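## Task

Shelf spots are labelled by a lot number on the shelf edge directly beneath each one, and several spots may carry the same number. Bring one yellow sponge from lot 222 and one from lot 342 and leave them on the desk. A lot with no such sponge in the storeroom is skipped. The robot must not topple or finish leaning, or the task fails. An item that stays in place only because the robot is holding it at the end does not count.

## Robot and tools

Robot: a Hello Robot Stretch 4 in a physics simulator. It has one arm and about 1.6 m of height. Parts: an omni-wheel base (rim no more than 0.23 m from the base origin), a lift on a mast, an arm that telescopes forward, a wrist with yaw, pitch and roll, and a two-finger gripper. There are four cameras: head_camera, head_left_camera, head_right_camera and wrist_camera. Loose objects can occasionally be nudged by something else.

Frames: the base frame's origin is on the floor under the base centre, with x forward, y left and z up. hand_pose is reported in this frame. It is the point between the open fingertips (URDF link pinch), and its printed value can be a little wrong. The odometry frame is the base frame as it was when the scene started.

execute_actions(actions, cameras): actions is a list with one action, or an empty list to just read state and images. An action has "base", "joints" or both, with optional "pace" and "contact_limits". Alternatively it is {"end_of_arm": "enable_torque"} by itself. Motions inside one action start together but may finish at different times.
- base: exactly one relative move, measured from where the base last reported itself. translate_m: metres straight ahead (negative = backward), -2 to 2. strafe_m: metres sideways (positive = left), -2 to 2. rotate_rad: radians turned on the spot (positive = counter-clockwise from above), -3.2 to 3.2.
- joints: absolute targets by name; you may include any subset. lift_m 0 to 1.2. arm_m extension 0 to 0.55. wrist_yaw_rad -1.134 to 4.276: 0 is forward, positive turns left, 3.14 is folded back, and above 3.4 the arm may get in the way. wrist_pitch_rad -1.117 to 4.259: 0 is level, 1.57 points down. wrist_roll_rad -1.117 to 4.259: at 0 the fingers are level with each other, and positive turns clockwise as seen from behind. gripper_m -0.038 to 0.141 is the fingertip gap in metres, and negative values press the tips together. Done tolerances: ±0.004 for the linear joints and gripper, ±0.02 for yaw and roll, ±0.05 for pitch. A joint target outside its range is clamped and the result notes it. An unknown key, or any other value out of range, rejects the whole call.
- pace: "slow", "default", "fast" or "max". Base speed is 0.1/0.3/0.4/0.6 m/s and turning is 1/2/3/4 rad/s. When lift_m is above 0.2 at the start of the move, speed is reduced, down to 0.3 m/s and 1 rad/s at 1.2.
- contact_limits: {"arm_m": x}, where x from 0 (gentlest) to 0.75 sets how hard the arm may push before it stops. The default is 0.5.
- cameras: a list of names or "all". Leaving it out or passing null returns all cameras, and [] returns none.
A single action runs for at most 15 s. A joint or base left out of an action may keep pushing toward an earlier target. To unfold the wrist at the start, send lift_m 0.4 together with wrist_yaw_rad 0.

wait(seconds 0 to 10) issues no command and returns state and images. zoom_image(camera, region [x0,y0,x1,y1], at most 504x504 px, origin at top left) enlarges part of a camera's latest image; it is useful for reading lot labels. read_manual gives only licence texts. finished_scene(scene 1 or 2) closes the scene for good and reports success. Wait until the robot is steady and the items rest on the desk before calling it. A reply with no tool call ends every remaining scene. If a result reports a stop, the later movement, wait and finish calls in that same reply are skipped.

Result lines: base_status and joint_status give how the last action ended. "done" for the base means the wheels turned the commanded amount, even if they slipped. "off_target" means the part stopped short and may still be pushing. "contact_stop_at_<key>" means it hit something; the joint holds there, but the lift, arm or wheels go slack, so a loaded lift may sink and the base may drift. "limit_stop_at_tilt" means a lean over 6 degrees; lift, arm and wheels go slack and ignore commands until the lean eases. "limit_stop_at_own_body" is a self-collision guard; moving away from the body works. It is likely when pitch is below -0.2 combined with roll below -0.4 or above 4. "torque_fault" means a wrist or gripper motor was overloaded and went limp; send enable_torque. on_its_own lists what you did not command, and "held at" there is a target, not the actual position. lidar_m: 12 distances in 30-degree sectors, the 1st straight ahead and then counter-clockwise (4th left, 7th behind, 10th right). "-" means nothing seen or closer than 0.25 m. It covers roughly 0.15 m up to robot height, and it misses clear objects and thin legs. wrist_depth_mm: a 7x7 grid of median depths, 100 to 2000 mm. base_odometry counts wheel turns, with heading from -3.142 to 3.142. If turned_by_wheels and turned_by_imu disagree by more than about 0.1, there was slip or a collision. base_tilt is in degrees, forward/right positive, with an offset of up to about 1.5. motor_effort is in percent, positive toward higher joint values, with the peak in brackets; readings are noisy and biased. For wheels, positive means turning right.

Gripping: command gripper_m smaller than the object's width. Squeezing harder pulls the object toward the wrist, and opening pushes it back out. Neither the reading nor "done" confirms a grasp; a firm squeeze (at a command of 0 or more) shows up as a change in gripper effort. If the fingertips jam on a surface, raise the lift. A level gripper holding more than about 2 kg can cause a wrist fault.

Avoid: driving or turning with more than 1 kg held and arm_m above 0.2, especially at fast or max, since it can tip. Also avoid hard, sustained pushes with a raised gripper, dropping or slamming objects, and wheels climbing onto low obstacles. Camera calibration (K, distortion, T_world_to_cam in base frame) is given per camera and is accurate to roughly 0.5 degrees and a few millimetres, with larger error on the wrist camera.

Each tool is called after "Emit:" as name([rows], argument=value, ...), one row to a line, values as JSON.

## Session

Emit:
execute_actions(actions=[])

Scene clock: 0.00 s.
base_odometry: x=+0.000 y=+0.000 heading=+0.000 (m, m, rad; odometry frame)
turned_by_wheels: +0.000 (rad since the last result)
turned_by_imu: +0.000 (rad since the last result)
base_tilt: forward=-0.1 right=-0.4 (deg)
lidar_m: 0.98 0.66 0.60 0.63 0.80 1.84 1.36 0.89 0.81 1.63 1.56 1.44
base_status: not commanded
joint_positions: lift_m=+0.185 arm_m=+0.000 wrist_yaw_rad=+3.221 wrist_pitch_rad=-0.016 wrist_roll_rad=-0.004 gripper_m=+0.057
joint_status: not commanded
motor_effort: lift_m=+18 arm_m=+0 wrist_yaw_rad=-2 wrist_pitch_rad=-7 wrist_roll_rad=+0 gripper_m=-3 wheel_0=+0 wheel_1=+0 wheel_2=+0 (%)
hand_pose: x=-0.1240 y=+0.0644 z=+0.3680 quat_wxyz=(-0.039, +0.008, -0.002, +0.999) (m; base frame)
wrist_depth_mm: - - 133 - - - - / - 109 134 - - - - / - 116 136 - - - - / 137 136 1863 - - - - / 224 1863 1863 - - - - / 220 1138 216 1098 204 1205 1160 / 220 788 866 - 842 820 854
pictures: head_camera, head_left_camera, head_right_camera, wrist_camera
Images, in order (width x height): head_camera 420x560, head_left_camera 420x672, head_right_camera 420x672, wrist_camera 616x392.

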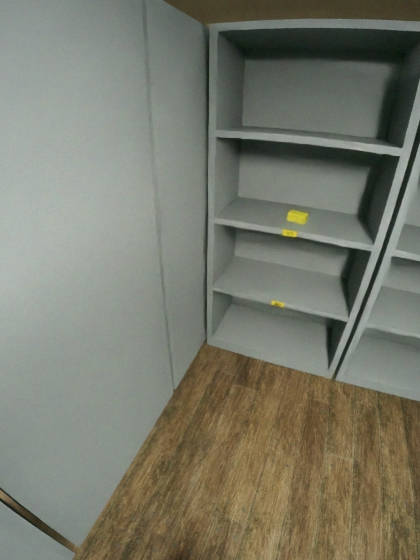

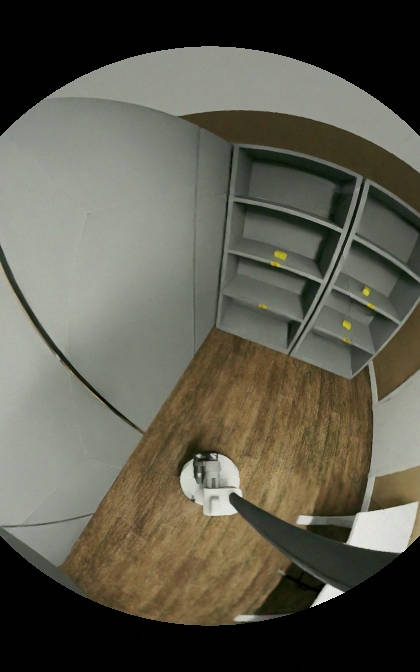

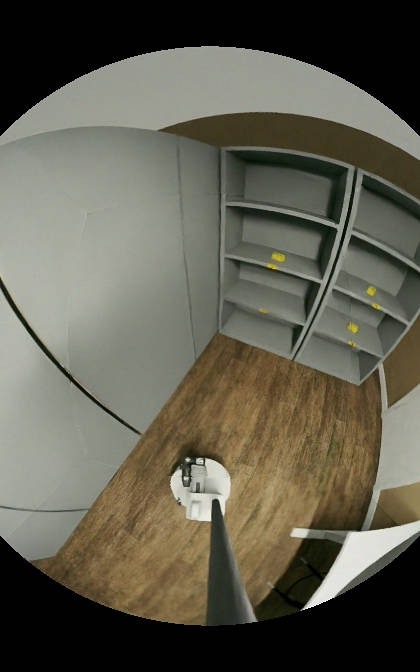

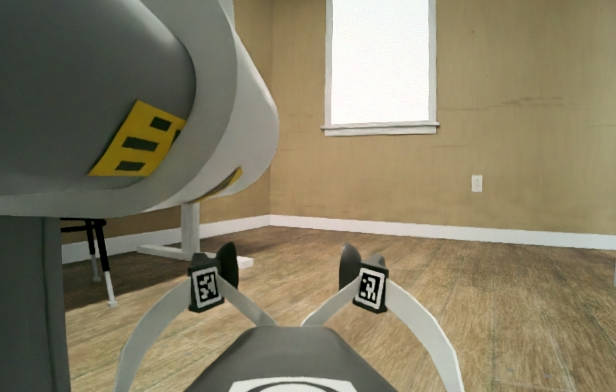

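Emit:
execute_actions([
  {"base":{"rotate_rad":-0.45},"joints":{"lift_m":0.5,"wrist_yaw_rad":0,"gripper_m":0.12}},
])

Emit:
zoom_image(camera="head_camera", region=[100, 150, 420, 400])

Scene clock: 2.77 s.
base_odometry: x=+0.000 y=+0.000 heading=-0.449 (m, m, rad; odometry frame)
turned_by_wheels: -0.449 (rad since the last result)
turned_by_imu: -0.444 (rad since the last result)
base_tilt: forward=-0.1 right=-0.4 (deg)
lidar_m: 1.44 0.88 0.63 0.59 0.63 0.87 2.80 1.25 0.84 0.80 1.66 1.55
base_status: done
joint_positions: lift_m=+0.500 arm_m=+0.000 wrist_yaw_rad=+0.001 wrist_pitch_rad=-0.016 wrist_roll_rad=-0.004 gripper_m=+0.120
joint_status: all done
motor_effort: lift_m=+25(27) arm_m=+0(0) wrist_yaw_rad=-4(7) wrist_pitch_rad=-5(5) wrist_roll_rad=-2(1) gripper_m=-2(4) wheel_0=+3(7) wheel_1=+3(7) wheel_2=+1(6) (%)
hand_pose: x=+0.4589 y=-0.0873 z=+0.6823 quat_wxyz=(+1.000, -0.002, -0.008, +0.000) (m; base frame)
wrist_depth_mm: 1118 1537 1618 1618 1661 1618 1430 / 1138 1336 1618 1661 1661 1661 1430 / 1138 1464 1661 1618 1708 1756 1336 / 1160 1618 1661 1661 1708 1708 1430 / 1160 1229 1708 1397 1281 1756 1464 / 1118 1281 1537 1308 1576 1661 1464 / 1138 1229 1308 - 1366 1336 1366
pictures: head_camera, head_left_camera, head_right_camera, wrist_camera
camera_calibration (this result's frames):
wrist_camera: T_world_to_cam=[[-0.0390218, -0.99907, 0.0183445, -0.0915596], [-0.02146, -0.0175163, -0.999616, 0.740288], [0.999008, -0.0394005, -0.0207566, -0.218132], [0, 0, 0, 1]] pos_world=[0.230229, -0.0871018, 0.737156]
Images, in order (width x height): head_camera 420x560, head_left_camera 420x672, head_right_camera 420x672, wrist_camera 616x392.

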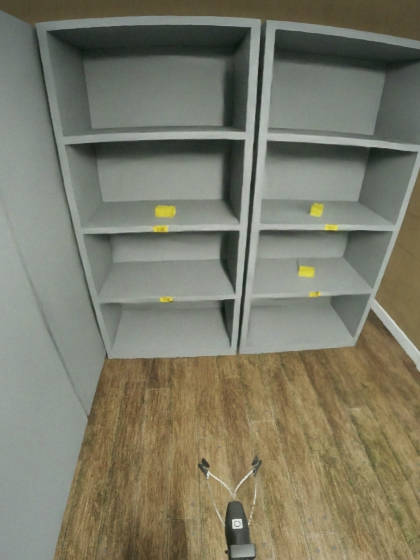

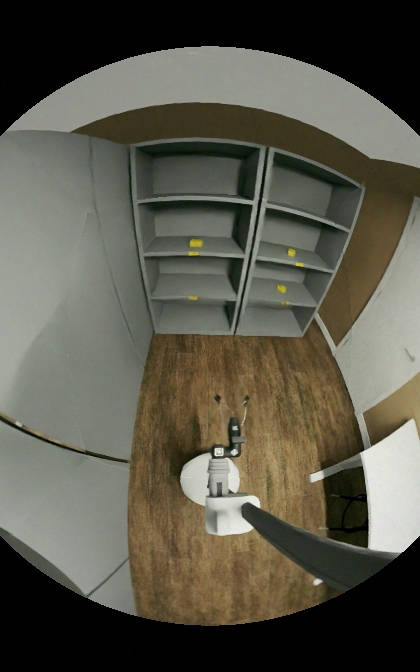

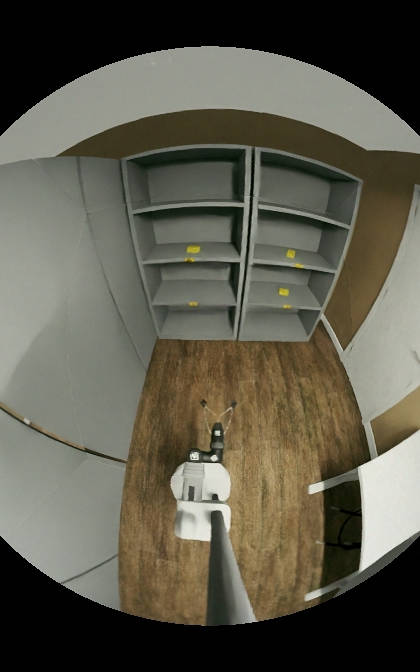

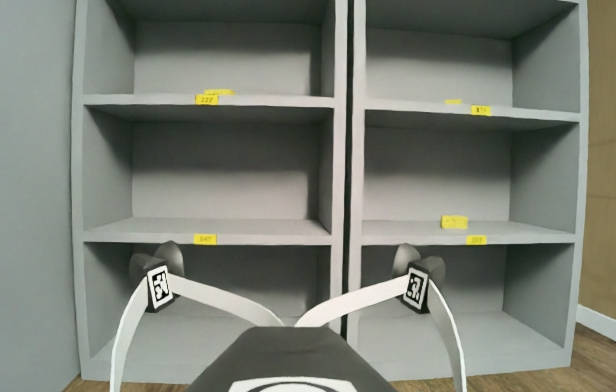

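Region (100, 150, 420, 400) of head_camera's 420x560 image, scaled by 1.575, with more detail than that image has; it fills the top 394 rows of this view, and the rest is white.

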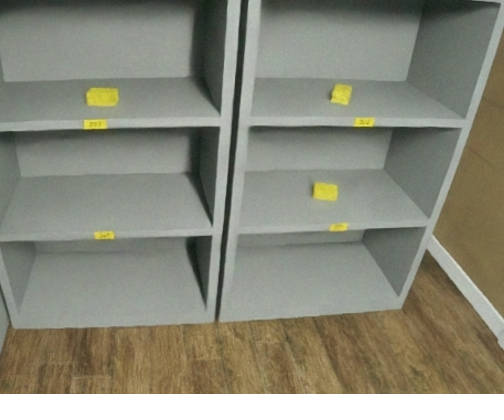

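Emit:
zoom_image(camera="wrist_camera", region=[180, 80, 500, 260])

Region (180, 80, 500, 260) of wrist_camera's 616x392 image, scaled by 1.575; it fills the top 284 rows of this view, and the rest is white.

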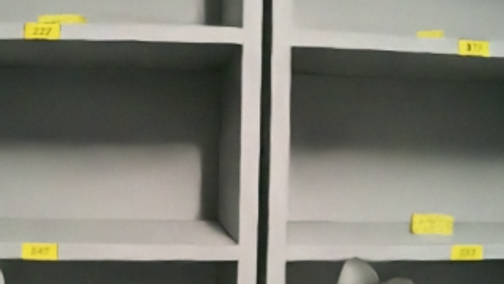

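Emit:
execute_actions([
  {"base":{"translate_m":0.5},"joints":{"lift_m":0.7}},
], cameras=["wrist_camera","head_camera"])

Emit:
zoom_image(camera="wrist_camera", region=[100, 0, 604, 392])

Scene clock: 6.37 s.
base_odometry: x=+0.450 y=-0.217 heading=-0.449 (m, m, rad; odometry frame)
turned_by_wheels: +0.000 (rad since the last result)
turned_by_imu: +0.003 (rad since the last result)
base_tilt: forward=-0.1 right=-0.4 (deg)
lidar_m: 0.95 0.92 0.66 0.61 0.64 0.89 3.34 1.20 0.94 1.59 1.40 1.00
base_status: done
joint_positions: lift_m=+0.700 arm_m=+0.000 wrist_yaw_rad=+0.000 wrist_pitch_rad=-0.016 wrist_roll_rad=-0.004 gripper_m=+0.120
joint_status: all done
motor_effort: lift_m=+25(26) arm_m=-1(0) wrist_yaw_rad=-3(2) wrist_pitch_rad=-5(5) wrist_roll_rad=-2(1) gripper_m=+0(0) wheel_0=+3(7) wheel_1=+3(7) wheel_2=+0(9) (%)
hand_pose: x=+0.4589 y=-0.0874 z=+0.8823 quat_wxyz=(+1.000, -0.002, -0.008, +0.000) (m; base frame)
wrist_depth_mm: 1025 1138 1160 1182 759 1182 1182 / 1042 1138 1160 1182 759 1255 1229 / 960 1160 878 1182 759 1255 1255 / 1042 1160 1160 1205 809 1229 1281 / 1060 1182 1205 1182 778 1229 1281 / 960 931 946 1042 778 1118 1118 / 778 750 809 - 788 820 809
pictures: head_camera, wrist_camera
camera_calibration (this result's frames):
wrist_camera: T_world_to_cam=[[-0.0393559, -0.999057, 0.0183446, -0.0951724], [-0.021466, -0.0175093, -0.999616, 0.940253], [0.998995, -0.0397346, -0.0207567, -0.213977], [0, 0, 0, 1]] pos_world=[0.2302, -0.0871218, 0.937197]
Images, in order (width x height): head_camera 420x560, wrist_camera 616x392.

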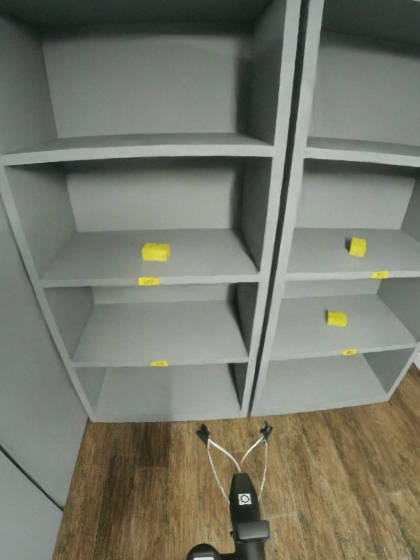

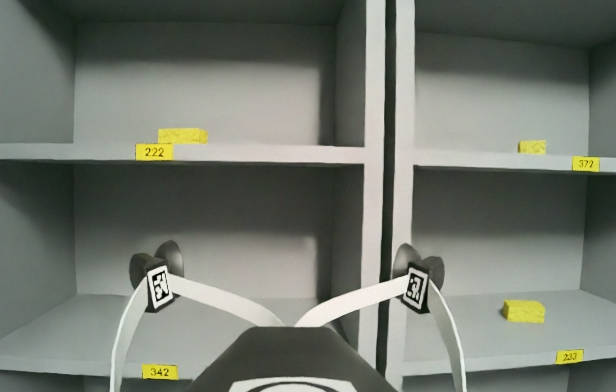

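Region (100, 0, 604, 392) of wrist_camera's 616x392 image, scaled by 1.000.

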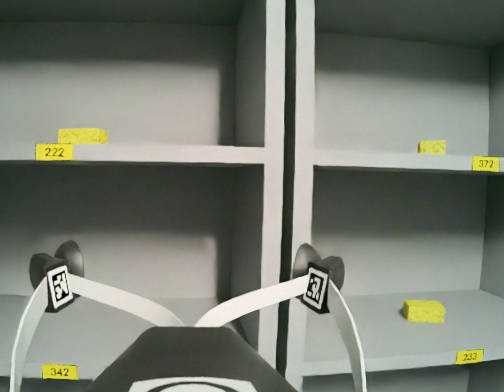

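Emit:
execute_actions([
  {"base":{"strafe_m":0.25},"joints":{"lift_m":0.86,"gripper_m":0.141,"arm_m":0.2}},
], cameras=["wrist_camera","head_camera"])

Scene clock: 8.93 s.
base_odometry: x=+0.559 y=+0.008 heading=-0.449 (m, m, rad; odometry frame)
turned_by_wheels: +0.000 (rad since the last result)
turned_by_imu: +0.002 (rad since the last result)
base_tilt: forward=+0.0 right=-0.5 (deg)
lidar_m: 0.95 0.56 0.34 0.35 0.37 0.52 1.47 1.58 1.19 1.83 1.41 1.00
base_status: done
joint_positions: lift_m=+0.860 arm_m=+0.199 wrist_yaw_rad=+0.000 wrist_pitch_rad=-0.016 wrist_roll_rad=-0.004 gripper_m=+0.141
joint_status: all done
motor_effort: lift_m=+25(26) arm_m=+8(8) wrist_yaw_rad=-2(1) wrist_pitch_rad=-6(6) wrist_roll_rad=+0(0) gripper_m=-1(1) wheel_0=+0(10) wheel_1=+0(9) wheel_2=-1(1) (%)
hand_pose: x=+0.6579 y=-0.0874 z=+1.0423 quat_wxyz=(+1.000, -0.002, -0.008, +0.000) (m; base frame)
wrist_depth_mm: 640 809 842 842 831 707 574 / 654 960 976 991 1008 759 580 / 668 960 976 1008 1025 759 585 / 668 946 1008 991 1025 759 597 / 591 544 574 585 597 603 597 / 668 831 991 176 1025 691 603 / 654 991 1008 - 1042 683 603
pictures: head_camera, wrist_camera
camera_calibration (this result's frames):
wrist_camera: T_world_to_cam=[[-0.0394687, -0.999052, 0.0183429, -0.090232], [-0.0214261, -0.0175068, -0.999617, 1.10442], [0.998991, -0.0398466, -0.0207148, -0.409491], [0, 0, 0, 1]] pos_world=[0.42918, -0.0871285, 1.09717]
Images, in order (width x height): head_camera 420x560, wrist_camera 616x392.

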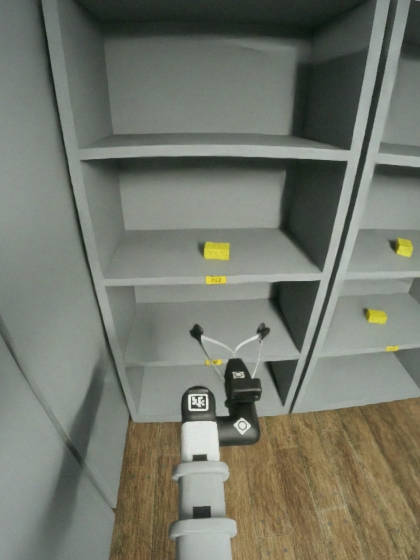

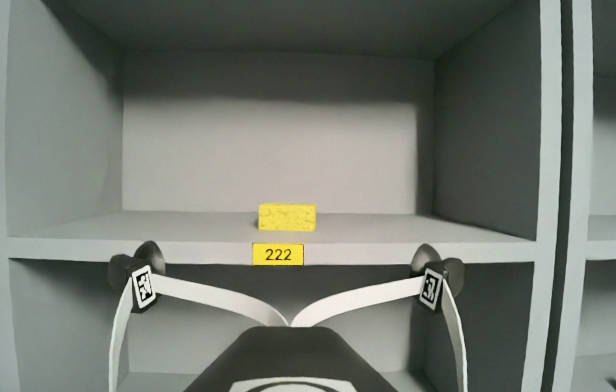

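Emit:
execute_actions([
  {"base":{"translate_m":0.2},"joints":{"lift_m":0.855,"arm_m":0.35}},
], cameras=["wrist_camera"])

Scene clock: 11.40 s.
base_odometry: x=+0.739 y=-0.079 heading=-0.449 (m, m, rad; odometry frame)
turned_by_wheels: +0.001 (rad since the last result)
turned_by_imu: +0.002 (rad since the last result)
base_tilt: forward=+0.0 right=-0.5 (deg)
lidar_m: 0.75 0.55 0.39 0.34 0.39 0.56 1.47 1.59 1.31 1.82 1.13 0.80
base_status: done
joint_positions: lift_m=+0.855 arm_m=+0.349 wrist_yaw_rad=+0.000 wrist_pitch_rad=-0.016 wrist_roll_rad=-0.004 gripper_m=+0.141
joint_status: all done
motor_effort: lift_m=+14(29) arm_m=+8(9) wrist_yaw_rad=-3(0) wrist_pitch_rad=-7(7) wrist_roll_rad=-1(0) gripper_m=-2(1) wheel_0=+3(8) wheel_1=+2(7) wheel_2=+2(6) (%)
hand_pose: x=+0.8079 y=-0.0874 z=+1.0382 quat_wxyz=(+1.000, -0.002, -0.008, +0.000) (m; base frame)
wrist_depth_mm: 621 621 634 647 654 668 539 / 615 627 640 654 668 668 544 / 627 634 647 661 668 676 549 / 627 640 647 661 668 683 549 / 427 439 404 343 480 484 480 / 250 224 231 176 235 253 271 / 206 209 211 - 220 224 -
pictures: wrist_camera
camera_calibration (this result's frames):
wrist_camera: T_world_to_cam=[[-0.0395655, -0.999049, 0.0183432, -0.0841848], [-0.0214364, -0.0175047, -0.999617, 1.10355], [0.998987, -0.0399436, -0.0207234, -0.559458], [0, 0, 0, 1]] pos_world=[0.579217, -0.0871343, 1.09307]
Images, in order (width x height): wrist_camera 616x392.

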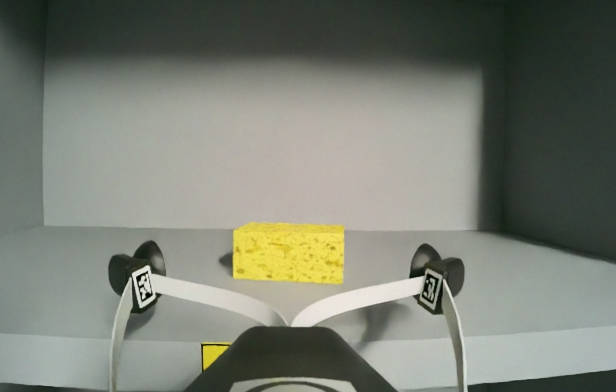

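Emit:
execute_actions([
  {"joints":{"arm_m":0.49}},
], cameras=["wrist_camera"])

Emit:
execute_actions([
  {"joints":{"gripper_m":0.05}},
], cameras=[])

Emit:
execute_actions([
  {"joints":{"lift_m":0.89}},
], cameras=[])

Emit:
execute_actions([
  {"joints":{"arm_m":0.0}},
])

Scene clock: 13.20 s.
base_odometry: x=+0.739 y=-0.079 heading=-0.449 (m, m, rad; odometry frame)
turned_by_wheels: +0.000 (rad since the last result)
turned_by_imu: +0.001 (rad since the last result)
base_tilt: forward=+0.0 right=-0.4 (deg)
lidar_m: 0.74 0.54 0.39 0.36 0.39 0.52 1.47 1.59 1.30 1.83 1.10 0.80
base_status: not commanded
joint_positions: lift_m=+0.855 arm_m=+0.489 wrist_yaw_rad=+0.000 wrist_pitch_rad=-0.016 wrist_roll_rad=-0.004 gripper_m=+0.141
joint_status: all done
motor_effort: lift_m=+14(14) arm_m=+9(9) wrist_yaw_rad=-2(0) wrist_pitch_rad=-5(6) wrist_roll_rad=-1(1) gripper_m=-1(2) wheel_0=+3(3) wheel_1=+3(3) wheel_2=+2(2) (%)
hand_pose: x=+0.9479 y=-0.0874 z=+1.0382 quat_wxyz=(+1.000, -0.002, -0.008, +0.000) (m; base frame)
wrist_depth_mm: 488 496 504 508 517 521 530 / 492 500 508 517 525 535 530 / 496 504 508 521 525 535 535 / 500 504 517 521 530 539 539 / 427 439 455 254 484 484 484 / 250 224 205 176 200 252 270 / 187 183 197 - 199 188 -
pictures: wrist_camera
camera_calibration (this result's frames):
wrist_camera: T_world_to_cam=[[-0.03953, -0.99905, 0.0183436, -0.078671], [-0.0214455, -0.0175054, -0.999617, 1.10655], [0.998988, -0.0399083, -0.0207331, -0.69927], [0, 0, 0, 1]] pos_world=[0.719183, -0.0871322, 1.09307]
Images, in order (width x height): wrist_camera 616x392.

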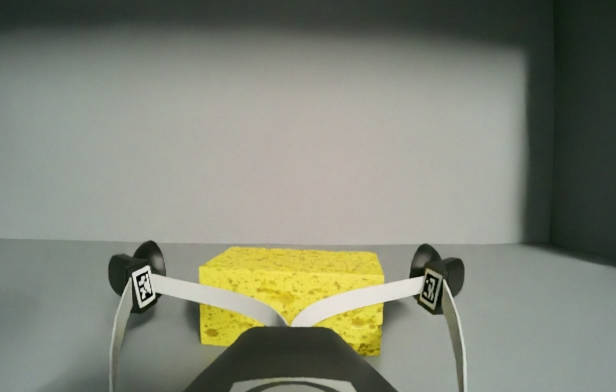

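Scene clock: 15.13 s.
base_odometry: x=+0.739 y=-0.079 heading=-0.449 (m, m, rad; odometry frame)
turned_by_wheels: +0.000 (rad since the last result)
turned_by_imu: +0.001 (rad since the last result)
base_tilt: forward=+0.0 right=-0.5 (deg)
lidar_m: 0.74 0.55 0.37 0.35 0.37 0.55 1.49 1.60 1.27 1.84 1.12 0.78
base_status: not commanded
joint_positions: lift_m=+0.855 arm_m=+0.489 wrist_yaw_rad=+0.000 wrist_pitch_rad=-0.016 wrist_roll_rad=-0.004 gripper_m=+0.050
joint_status: all done
motor_effort: lift_m=+14(14) arm_m=+8(8) wrist_yaw_rad=-2(1) wrist_pitch_rad=-5(4) wrist_roll_rad=-1(0) gripper_m=-20(17) wheel_0=+3(3) wheel_1=+2(3) wheel_2=+2(2) (%)
hand_pose: x=+0.9479 y=-0.0874 z=+1.0382 quat_wxyz=(+1.000, -0.002, -0.008, +0.000) (m; base frame)
wrist_depth_mm: 488 496 500 512 517 525 530 / 488 500 508 517 525 530 535 / 492 504 508 517 525 535 539 / 500 508 517 525 530 539 544 / 430 449 250 477 484 484 484 / 251 183 190 187 187 271 270 / 189 185 189 - 191 190 -
pictures: none
No camera images: the call's "cameras" was empty. Leave "cameras" out to get every camera's image.

Scene clock: 16.10 s.
base_odometry: x=+0.739 y=-0.079 heading=-0.449 (m, m, rad; odometry frame)
turned_by_wheels: +0.000 (rad since the last result)
turned_by_imu: +0.000 (rad since the last result)
base_tilt: forward=+0.0 right=-0.5 (deg)
lidar_m: 0.74 0.54 0.37 0.35 0.37 0.55 1.48 1.61 1.30 1.82 1.09 0.79
base_status: not commanded
joint_positions: lift_m=+0.890 arm_m=+0.489 wrist_yaw_rad=+0.000 wrist_pitch_rad=-0.016 wrist_roll_rad=-0.004 gripper_m=+0.050
joint_status: all done
motor_effort: lift_m=+25(23) arm_m=+8(8) wrist_yaw_rad=-1(3) wrist_pitch_rad=-6(6) wrist_roll_rad=-1(0) gripper_m=-20(19) wheel_0=+3(2) wheel_1=+2(2) wheel_2=+2(2) (%)
hand_pose: x=+0.9479 y=-0.0874 z=+1.0723 quat_wxyz=(+1.000, -0.002, -0.008, +0.000) (m; base frame)
wrist_depth_mm: 484 496 504 512 517 525 525 / 492 504 504 517 525 535 535 / 492 500 508 521 525 539 539 / 500 504 517 521 535 539 539 / 500 508 251 521 535 539 530 / 338 183 190 187 187 366 364 / 253 249 195 - 258 256 265
pictures: none
No camera images: the call's "cameras" was empty. Leave "cameras" out to get every camera's image.

Scene clock: 18.60 s.
base_odometry: x=+0.739 y=-0.079 heading=-0.449 (m, m, rad; odometry frame)
turned_by_wheels: +0.000 (rad since the last result)
turned_by_imu: +0.001 (rad since the last result)
base_tilt: forward=-0.1 right=-0.5 (deg)
lidar_m: 0.75 0.56 0.39 0.36 0.39 0.55 1.46 1.60 1.31 1.83 1.11 0.81
base_status: not commanded
joint_positions: lift_m=+0.890 arm_m=+0.001 wrist_yaw_rad=+0.000 wrist_pitch_rad=-0.015 wrist_roll_rad=-0.004 gripper_m=+0.050
joint_status: all done
motor_effort: lift_m=+25(25) arm_m=-8(8) wrist_yaw_rad=-1(1) wrist_pitch_rad=-6(6) wrist_roll_rad=-1(1) gripper_m=-19(19) wheel_0=+3(3) wheel_1=+2(2) wheel_2=+2(2) (%)
hand_pose: x=+0.4608 y=-0.0874 z=+1.0722 quat_wxyz=(+1.000, -0.002, -0.008, +0.000) (m; base frame)
wrist_depth_mm: 647 750 768 759 750 683 574 / 647 946 976 991 991 759 580 / 654 960 976 1008 1025 759 585 / 661 976 991 1008 1008 759 591 / 580 609 251 654 661 661 597 / 661 184 190 187 187 668 597 / 654 991 194 - 1042 723 603
pictures: head_camera, head_left_camera, head_right_camera, wrist_camera
camera_calibration (this result's frames):
wrist_camera: T_world_to_cam=[[-0.0396391, -0.999045, 0.0183586, -0.0985473], [-0.0218428, -0.0175023, -0.999608, 1.13023], [0.998975, -0.0400245, -0.0211282, -0.21156], [0, 0, 0, 1]] pos_world=[0.232124, -0.0871392, 1.12713]
Images, in order (width x height): head_camera 420x560, head_left_camera 420x672, head_right_camera 420x672, wrist_camera 616x392.

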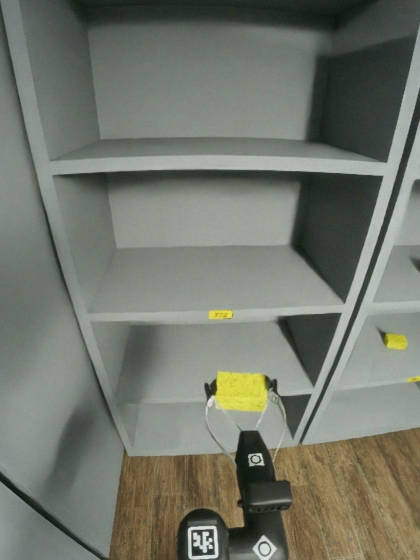

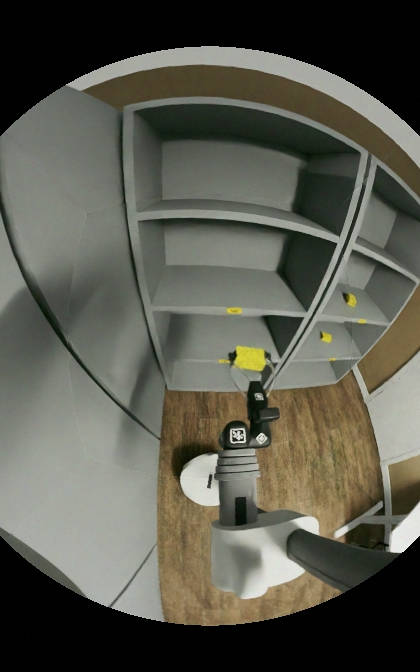

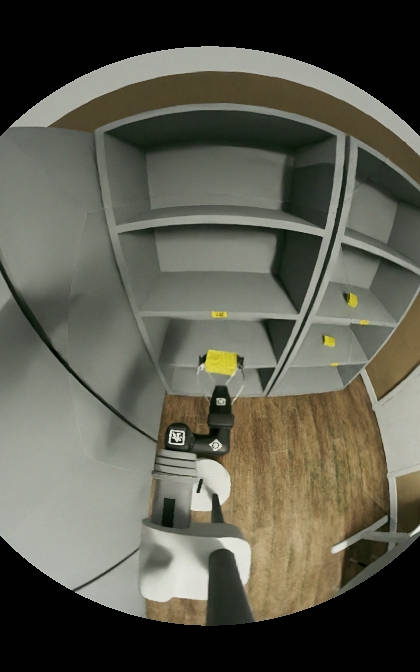

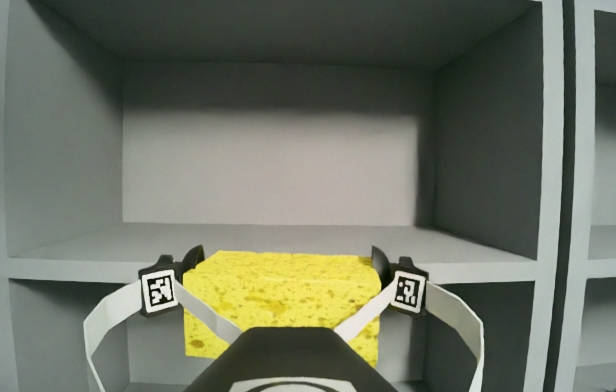

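Emit:
execute_actions([
  {"base":{"translate_m":-0.7}},
], cameras=[])

Emit:
execute_actions([
  {"base":{"rotate_rad":-1.57}},
])

Scene clock: 22.60 s.
base_odometry: x=+0.108 y=+0.225 heading=-0.449 (m, m, rad; odometry frame)
turned_by_wheels: +0.000 (rad since the last result)
turned_by_imu: -0.001 (rad since the last result)
base_tilt: forward=-0.1 right=-0.5 (deg)
lidar_m: 1.44 0.53 0.38 0.34 0.36 0.52 1.43 1.62 1.12 1.05 1.91 1.51
base_status: done
joint_positions: lift_m=+0.890 arm_m=+0.001 wrist_yaw_rad=+0.000 wrist_pitch_rad=-0.015 wrist_roll_rad=-0.004 gripper_m=+0.050
joint_status: not commanded
motor_effort: lift_m=+25(26) arm_m=-9(8) wrist_yaw_rad=+0(2) wrist_pitch_rad=-6(5) wrist_roll_rad=-1(1) gripper_m=-20(19) wheel_0=-2(6) wheel_1=-3(8) wheel_2=-1(8) (%)
hand_pose: x=+0.4608 y=-0.0874 z=+1.0723 quat_wxyz=(+1.000, -0.002, -0.008, +0.000) (m; base frame)
wrist_depth_mm: 741 1118 1618 1661 1366 1708 1708 / 750 1160 1576 1576 1281 1661 1618 / 759 1160 1618 1661 1397 1708 1661 / 768 1182 1618 1661 1281 1756 1661 / 768 1098 251 1661 1308 1756 1708 / 768 183 190 186 187 1537 1661 / 750 1182 194 - 1308 1808 1708
pictures: none
No camera images: the call's "cameras" was empty. Leave "cameras" out to get every camera's image.

Scene clock: 24.70 s.
base_odometry: x=+0.108 y=+0.225 heading=-2.019 (m, m, rad; odometry frame)
turned_by_wheels: -1.570 (rad since the last result)
turned_by_imu: -1.554 (rad since the last result)
base_tilt: forward=+0.0 right=-0.4 (deg)
lidar_m: 1.03 1.90 1.54 1.45 0.54 0.39 0.34 0.38 0.55 1.40 1.61 1.12
base_status: done
joint_positions: lift_m=+0.890 arm_m=+0.001 wrist_yaw_rad=+0.000 wrist_pitch_rad=-0.015 wrist_roll_rad=-0.004 gripper_m=+0.050
joint_status: not commanded
motor_effort: lift_m=+25(25) arm_m=-8(8) wrist_yaw_rad=-3(2) wrist_pitch_rad=-7(6) wrist_roll_rad=-1(1) gripper_m=-21(19) wheel_0=+3(6) wheel_1=+1(10) wheel_2=+0(7) (%)
hand_pose: x=+0.4608 y=-0.0874 z=+1.0723 quat_wxyz=(+1.000, -0.002, -0.008, +0.000) (m; base frame)
wrist_depth_mm: 1537 1537 1576 1618 1661 1708 1661 / 1499 1537 1576 1618 1618 1708 1708 / 1499 1576 1576 1661 1618 1661 1708 / 1537 1576 1618 1618 1708 1708 1756 / 1576 1576 250 1618 1661 1708 1756 / 1537 184 190 187 187 1138 1098 / 1537 1618 194 - 904 1138 1808
pictures: head_camera, head_left_camera, head_right_camera, wrist_camera
camera_calibration (this result's frames):
wrist_camera: T_world_to_cam=[[-0.0396295, -0.999046, 0.0183619, -0.0985542], [-0.0218427, -0.0175058, -0.999608, 1.1303], [0.998976, -0.040015, -0.0211281, -0.211548], [0, 0, 0, 1]] pos_world=[0.232115, -0.0871384, 1.1272]
Images, in order (width x height): head_camera 420x560, head_left_camera 420x672, head_right_camera 420x672, wrist_camera 616x392.

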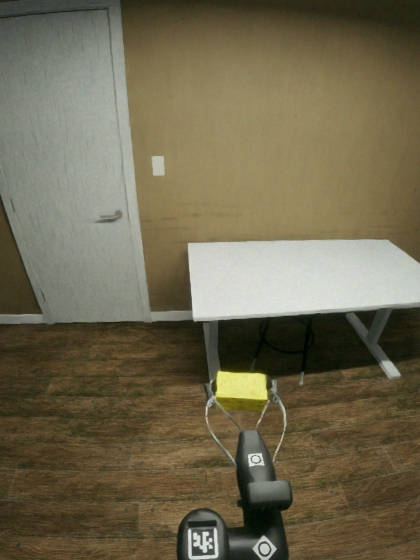

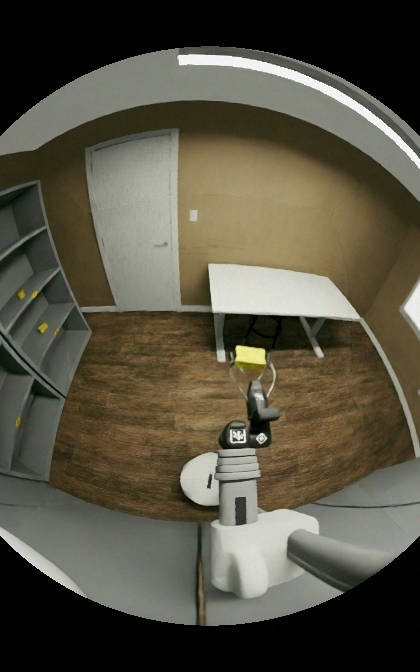

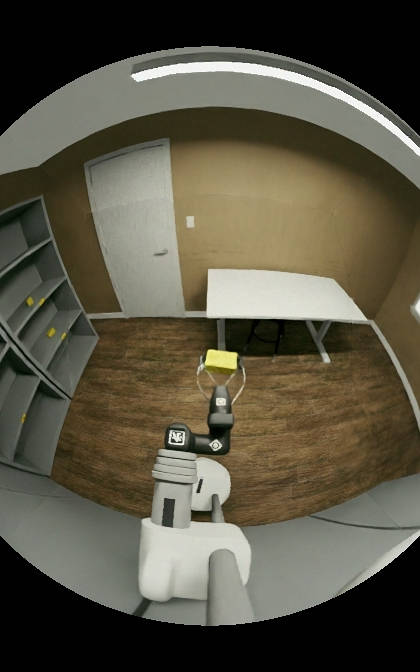

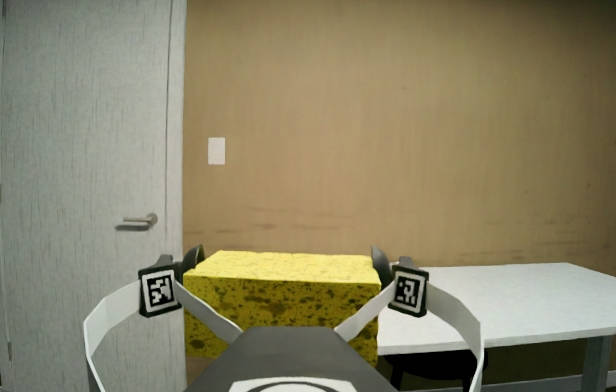

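Emit:
execute_actions([
  {"base":{"strafe_m":-0.25},"joints":{"arm_m":0.3}},
], cameras=[])

Emit:
execute_actions([
  {"base":{"translate_m":0.45},"joints":{"lift_m":0.62}},
])

Scene clock: 27.43 s.
base_odometry: x=-0.117 y=+0.333 heading=-2.019 (m, m, rad; odometry frame)
turned_by_wheels: +0.000 (rad since the last result)
turned_by_imu: +0.000 (rad since the last result)
base_tilt: forward=+0.0 right=-0.4 (deg)
lidar_m: 1.06 1.91 1.77 1.57 0.53 0.37 0.34 0.36 0.53 1.39 1.64 1.12
base_status: done
joint_positions: lift_m=+0.890 arm_m=+0.299 wrist_yaw_rad=+0.000 wrist_pitch_rad=-0.016 wrist_roll_rad=-0.004 gripper_m=+0.050
joint_status: all done
motor_effort: lift_m=+24(24) arm_m=+8(9) wrist_yaw_rad=+0(2) wrist_pitch_rad=-6(6) wrist_roll_rad=+0(1) gripper_m=-19(20) wheel_0=+1(10) wheel_1=-1(11) wheel_2=+0(1) (%)
hand_pose: x=+0.7579 y=-0.0874 z=+1.0723 quat_wxyz=(+1.000, -0.002, -0.008, +0.000) (m; base frame)
wrist_depth_mm: 1255 1308 1336 1336 1366 1397 1430 / 1281 1281 1308 1308 1366 1397 1397 / 1255 1308 1336 1366 1366 1397 1430 / 1255 1336 1336 1366 1430 1430 1397 / 1281 1336 251 1366 1397 1397 1430 / 1308 183 190 187 187 1118 1118 / 1308 809 195 - 788 788 820
pictures: none
No camera images: the call's "cameras" was empty. Leave "cameras" out to get every camera's image.

Scene clock: 30.40 s.
base_odometry: x=-0.312 y=-0.072 heading=-2.018 (m, m, rad; odometry frame)
turned_by_wheels: +0.001 (rad since the last result)
turned_by_imu: +0.003 (rad since the last result)
base_tilt: forward=+0.0 right=-0.4 (deg)
lidar_m: 0.61 0.65 1.81 1.72 1.21 0.84 0.79 0.85 1.18 2.49 0.94 0.68
base_status: done
joint_positions: lift_m=+0.620 arm_m=+0.299 wrist_yaw_rad=+0.000 wrist_pitch_rad=-0.016 wrist_roll_rad=-0.004 gripper_m=+0.050
joint_status: all done
motor_effort: lift_m=+15(23) arm_m=+8(8) wrist_yaw_rad=-3(1) wrist_pitch_rad=-6(7) wrist_roll_rad=-1(1) gripper_m=-19(20) wheel_0=+3(7) wheel_1=+3(7) wheel_2=+2(10) (%)
hand_pose: x=+0.7579 y=-0.0874 z=+0.8032 quat_wxyz=(+1.000, -0.002, -0.008, +0.000) (m; base frame)
wrist_depth_mm: 866 866 878 904 904 946 946 / 866 878 904 917 931 946 960 / 878 891 904 931 931 960 960 / 878 891 917 931 931 960 976 / 891 615 250 647 661 661 654 / 343 183 190 186 187 370 370 / 257 253 194 - 259 259 271
pictures: head_camera, head_left_camera, head_right_camera, wrist_camera
camera_calibration (this result's frames):
wrist_camera: T_world_to_cam=[[-0.0395769, -0.999048, 0.0183537, -0.0818562], [-0.0216348, -0.0175071, -0.999613, 0.86764], [0.998982, -0.0399586, -0.0209213, -0.514197], [0, 0, 0, 1]] pos_world=[0.529205, -0.087135, 0.858049]
Images, in order (width x height): head_camera 420x560, head_left_camera 420x672, head_right_camera 420x672, wrist_camera 616x392.

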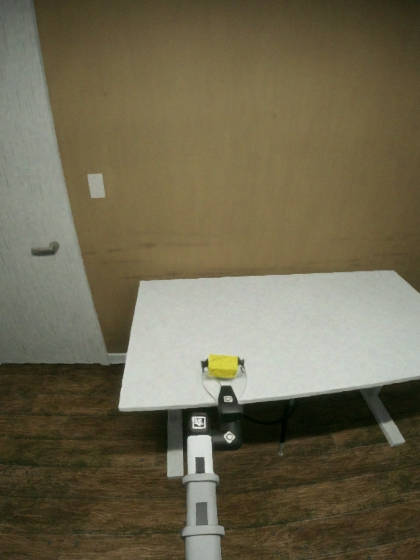

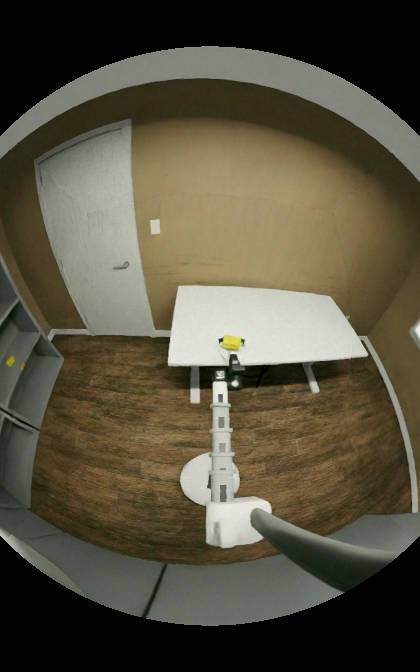

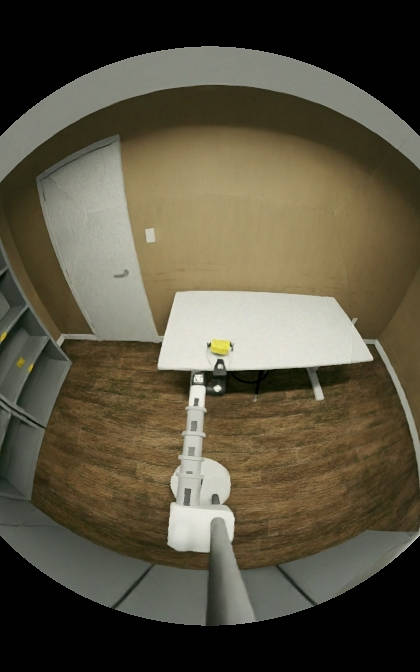

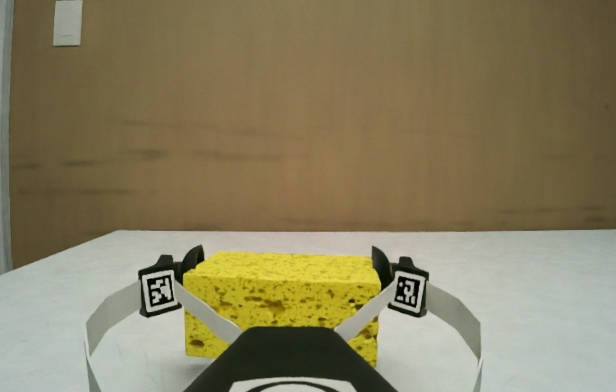

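Emit:
execute_actions([
  {"joints":{"lift_m":0.587}},
], cameras=[])

Emit:
execute_actions([
  {"joints":{"gripper_m":0.141}},
], cameras=[])

Emit:
execute_actions([
  {"joints":{"arm_m":0}},
], cameras=["head_camera"])

Emit:
execute_actions([
  {"joints":{"lift_m":0.8},"base":{"rotate_rad":-1.57}},
])

Scene clock: 31.70 s.
base_odometry: x=-0.312 y=-0.072 heading=-2.018 (m, m, rad; odometry frame)
turned_by_wheels: +0.000 (rad since the last result)
turned_by_imu: +0.001 (rad since the last result)
base_tilt: forward=+0.0 right=-0.5 (deg)
lidar_m: 0.62 0.65 1.79 1.72 1.18 0.85 0.80 0.83 1.17 2.49 0.96 0.66
base_status: not commanded
joint_positions: lift_m=+0.587 arm_m=+0.299 wrist_yaw_rad=+0.000 wrist_pitch_rad=-0.016 wrist_roll_rad=-0.004 gripper_m=+0.050
joint_status: all done
motor_effort: lift_m=+15(13) arm_m=+8(8) wrist_yaw_rad=+0(0) wrist_pitch_rad=-8(5) wrist_roll_rad=+0(1) gripper_m=-19(20) wheel_0=+2(3) wheel_1=+3(3) wheel_2=+2(2) (%)
hand_pose: x=+0.7579 y=-0.0874 z=+0.7702 quat_wxyz=(+1.000, -0.002, -0.008, +0.000) (m; base frame)
wrist_depth_mm: 866 866 878 917 917 931 960 / 866 878 891 917 917 946 960 / 878 878 904 931 931 946 960 / 878 891 904 931 931 960 976 / 439 455 250 492 496 496 492 / 257 183 190 187 187 279 277 / 193 190 192 - 196 195 -
pictures: none
No camera images: the call's "cameras" was empty. Leave "cameras" out to get every camera's image.

Scene clock: 33.63 s.
base_odometry: x=-0.312 y=-0.072 heading=-2.018 (m, m, rad; odometry frame)
turned_by_wheels: +0.000 (rad since the last result)
turned_by_imu: +0.001 (rad since the last result)
base_tilt: forward=+0.0 right=-0.5 (deg)
lidar_m: 0.62 0.61 1.80 1.71 1.21 0.86 0.80 0.84 1.16 2.51 0.92 0.68
base_status: not commanded
joint_positions: lift_m=+0.587 arm_m=+0.299 wrist_yaw_rad=+0.000 wrist_pitch_rad=-0.016 wrist_roll_rad=-0.004 gripper_m=+0.141
joint_status: all done
motor_effort: lift_m=+14(14) arm_m=+8(8) wrist_yaw_rad=+0(1) wrist_pitch_rad=-6(6) wrist_roll_rad=-2(0) gripper_m=+1(19) wheel_0=+3(3) wheel_1=+3(3) wheel_2=+2(2) (%)
hand_pose: x=+0.7579 y=-0.0874 z=+0.7702 quat_wxyz=(+1.000, -0.002, -0.008, +0.000) (m; base frame)
wrist_depth_mm: 866 878 878 917 931 931 946 / 878 866 891 904 931 931 946 / 866 891 891 931 931 960 960 / 878 891 904 917 946 960 976 / 439 452 473 492 496 496 496 / 257 231 204 176 199 259 278 / 193 189 203 - 198 194 -
pictures: none
No camera images: the call's "cameras" was empty. Leave "cameras" out to get every camera's image.

Scene clock: 35.63 s.
base_odometry: x=-0.312 y=-0.072 heading=-2.018 (m, m, rad; odometry frame)
turned_by_wheels: +0.000 (rad since the last result)
turned_by_imu: +0.001 (rad since the last result)
base_tilt: forward=-0.1 right=-0.5 (deg)
lidar_m: 0.61 0.65 1.80 1.70 1.22 0.83 0.79 0.83 1.15 2.51 0.94 0.64
base_status: not commanded
joint_positions: lift_m=+0.587 arm_m=+0.001 wrist_yaw_rad=+0.000 wrist_pitch_rad=-0.016 wrist_roll_rad=-0.004 gripper_m=+0.141
joint_status: all done
motor_effort: lift_m=+15(15) arm_m=-8(10) wrist_yaw_rad=-2(3) wrist_pitch_rad=-6(6) wrist_roll_rad=-1(1) gripper_m=-2(1) wheel_0=+3(3) wheel_1=+3(3) wheel_2=+2(2) (%)
hand_pose: x=+0.4608 y=-0.0874 z=+0.7701 quat_wxyz=(+1.000, -0.002, -0.008, +0.000) (m; base frame)
wrist_depth_mm: 1118 1118 1160 1160 1205 1255 1229 / 1118 1138 1182 1182 1205 1229 1255 / 1118 1160 1160 1205 1205 1229 1255 / 1160 1182 1160 1205 1255 1255 1281 / 449 462 484 492 504 508 504 / 1160 732 410 175 640 809 1308 / 1182 1205 1205 - 1255 1308 1281
pictures: head_camera
Images, in order (width x height): head_camera 420x560.

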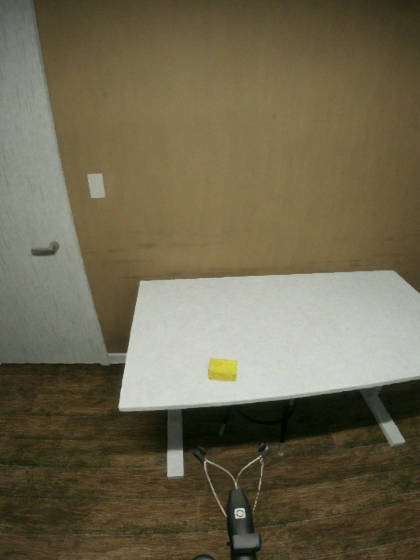

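Scene clock: 37.70 s.
base_odometry: x=-0.312 y=-0.072 heading=+2.696 (m, m, rad; odometry frame)
turned_by_wheels: -1.569 (rad since the last result)
turned_by_imu: -1.554 (rad since the last result)
base_tilt: forward=+0.0 right=-0.4 (deg)
lidar_m: 2.48 0.95 0.66 0.60 0.62 1.82 1.72 1.21 0.85 0.80 0.84 1.13
base_status: done
joint_positions: lift_m=+0.800 arm_m=+0.001 wrist_yaw_rad=+0.000 wrist_pitch_rad=-0.016 wrist_roll_rad=-0.004 gripper_m=+0.141
joint_status: all done
motor_effort: lift_m=+26(27) arm_m=-8(9) wrist_yaw_rad=-4(0) wrist_pitch_rad=-8(6) wrist_roll_rad=-2(0) gripper_m=-1(1) wheel_0=+3(8) wheel_1=+3(11) wheel_2=+1(6) (%)
hand_pose: x=+0.4608 y=-0.0874 z=+0.9822 quat_wxyz=(+1.000, -0.002, -0.008, +0.000) (m; base frame)
wrist_depth_mm: - - - - - - 960 / - - - - - - 960 / - - - - - - 976 / - - - - - - 976 / - - - - - 1255 960 / - - - 175 - 1229 946 / - 1863 - - - 1205 931
pictures: head_camera, head_left_camera, head_right_camera, wrist_camera
camera_calibration (this result's frames):
wrist_camera: T_world_to_cam=[[-0.0395549, -0.999049, 0.018355, -0.096906], [-0.0216691, -0.0175074, -0.999612, 1.04025], [0.998982, -0.0399373, -0.0209559, -0.213633], [0, 0, 0, 1]] pos_world=[0.232124, -0.0871338, 1.03715]
Images, in order (width x height): head_camera 420x560, head_left_camera 420x672, head_right_camera 420x672, wrist_camera 616x392.

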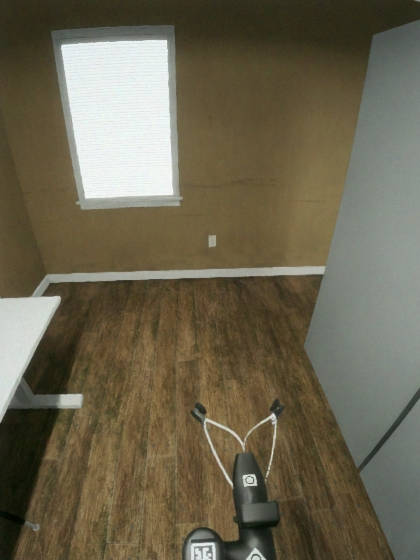

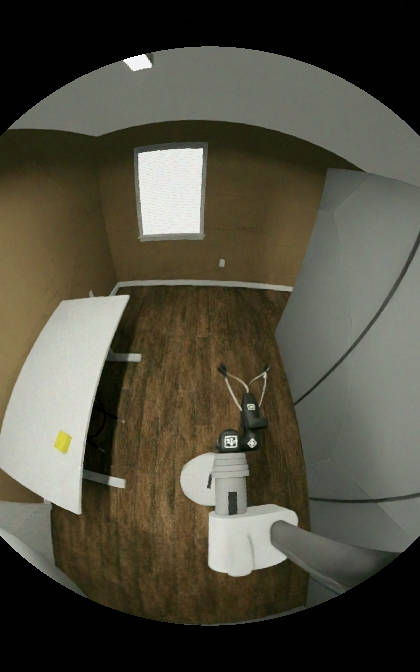

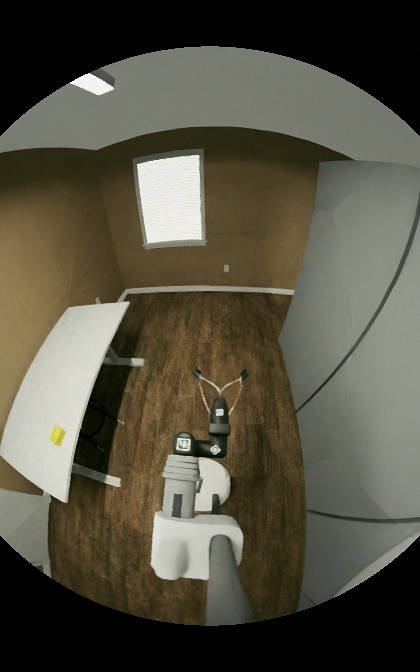

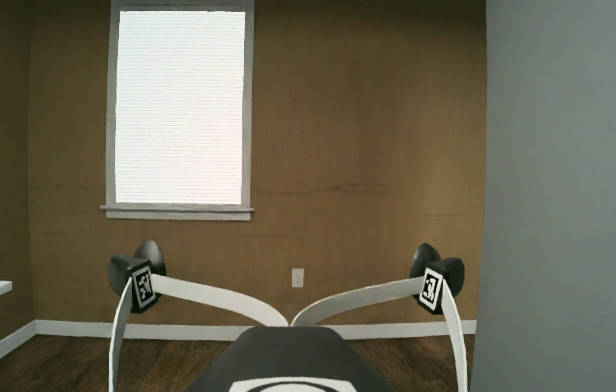

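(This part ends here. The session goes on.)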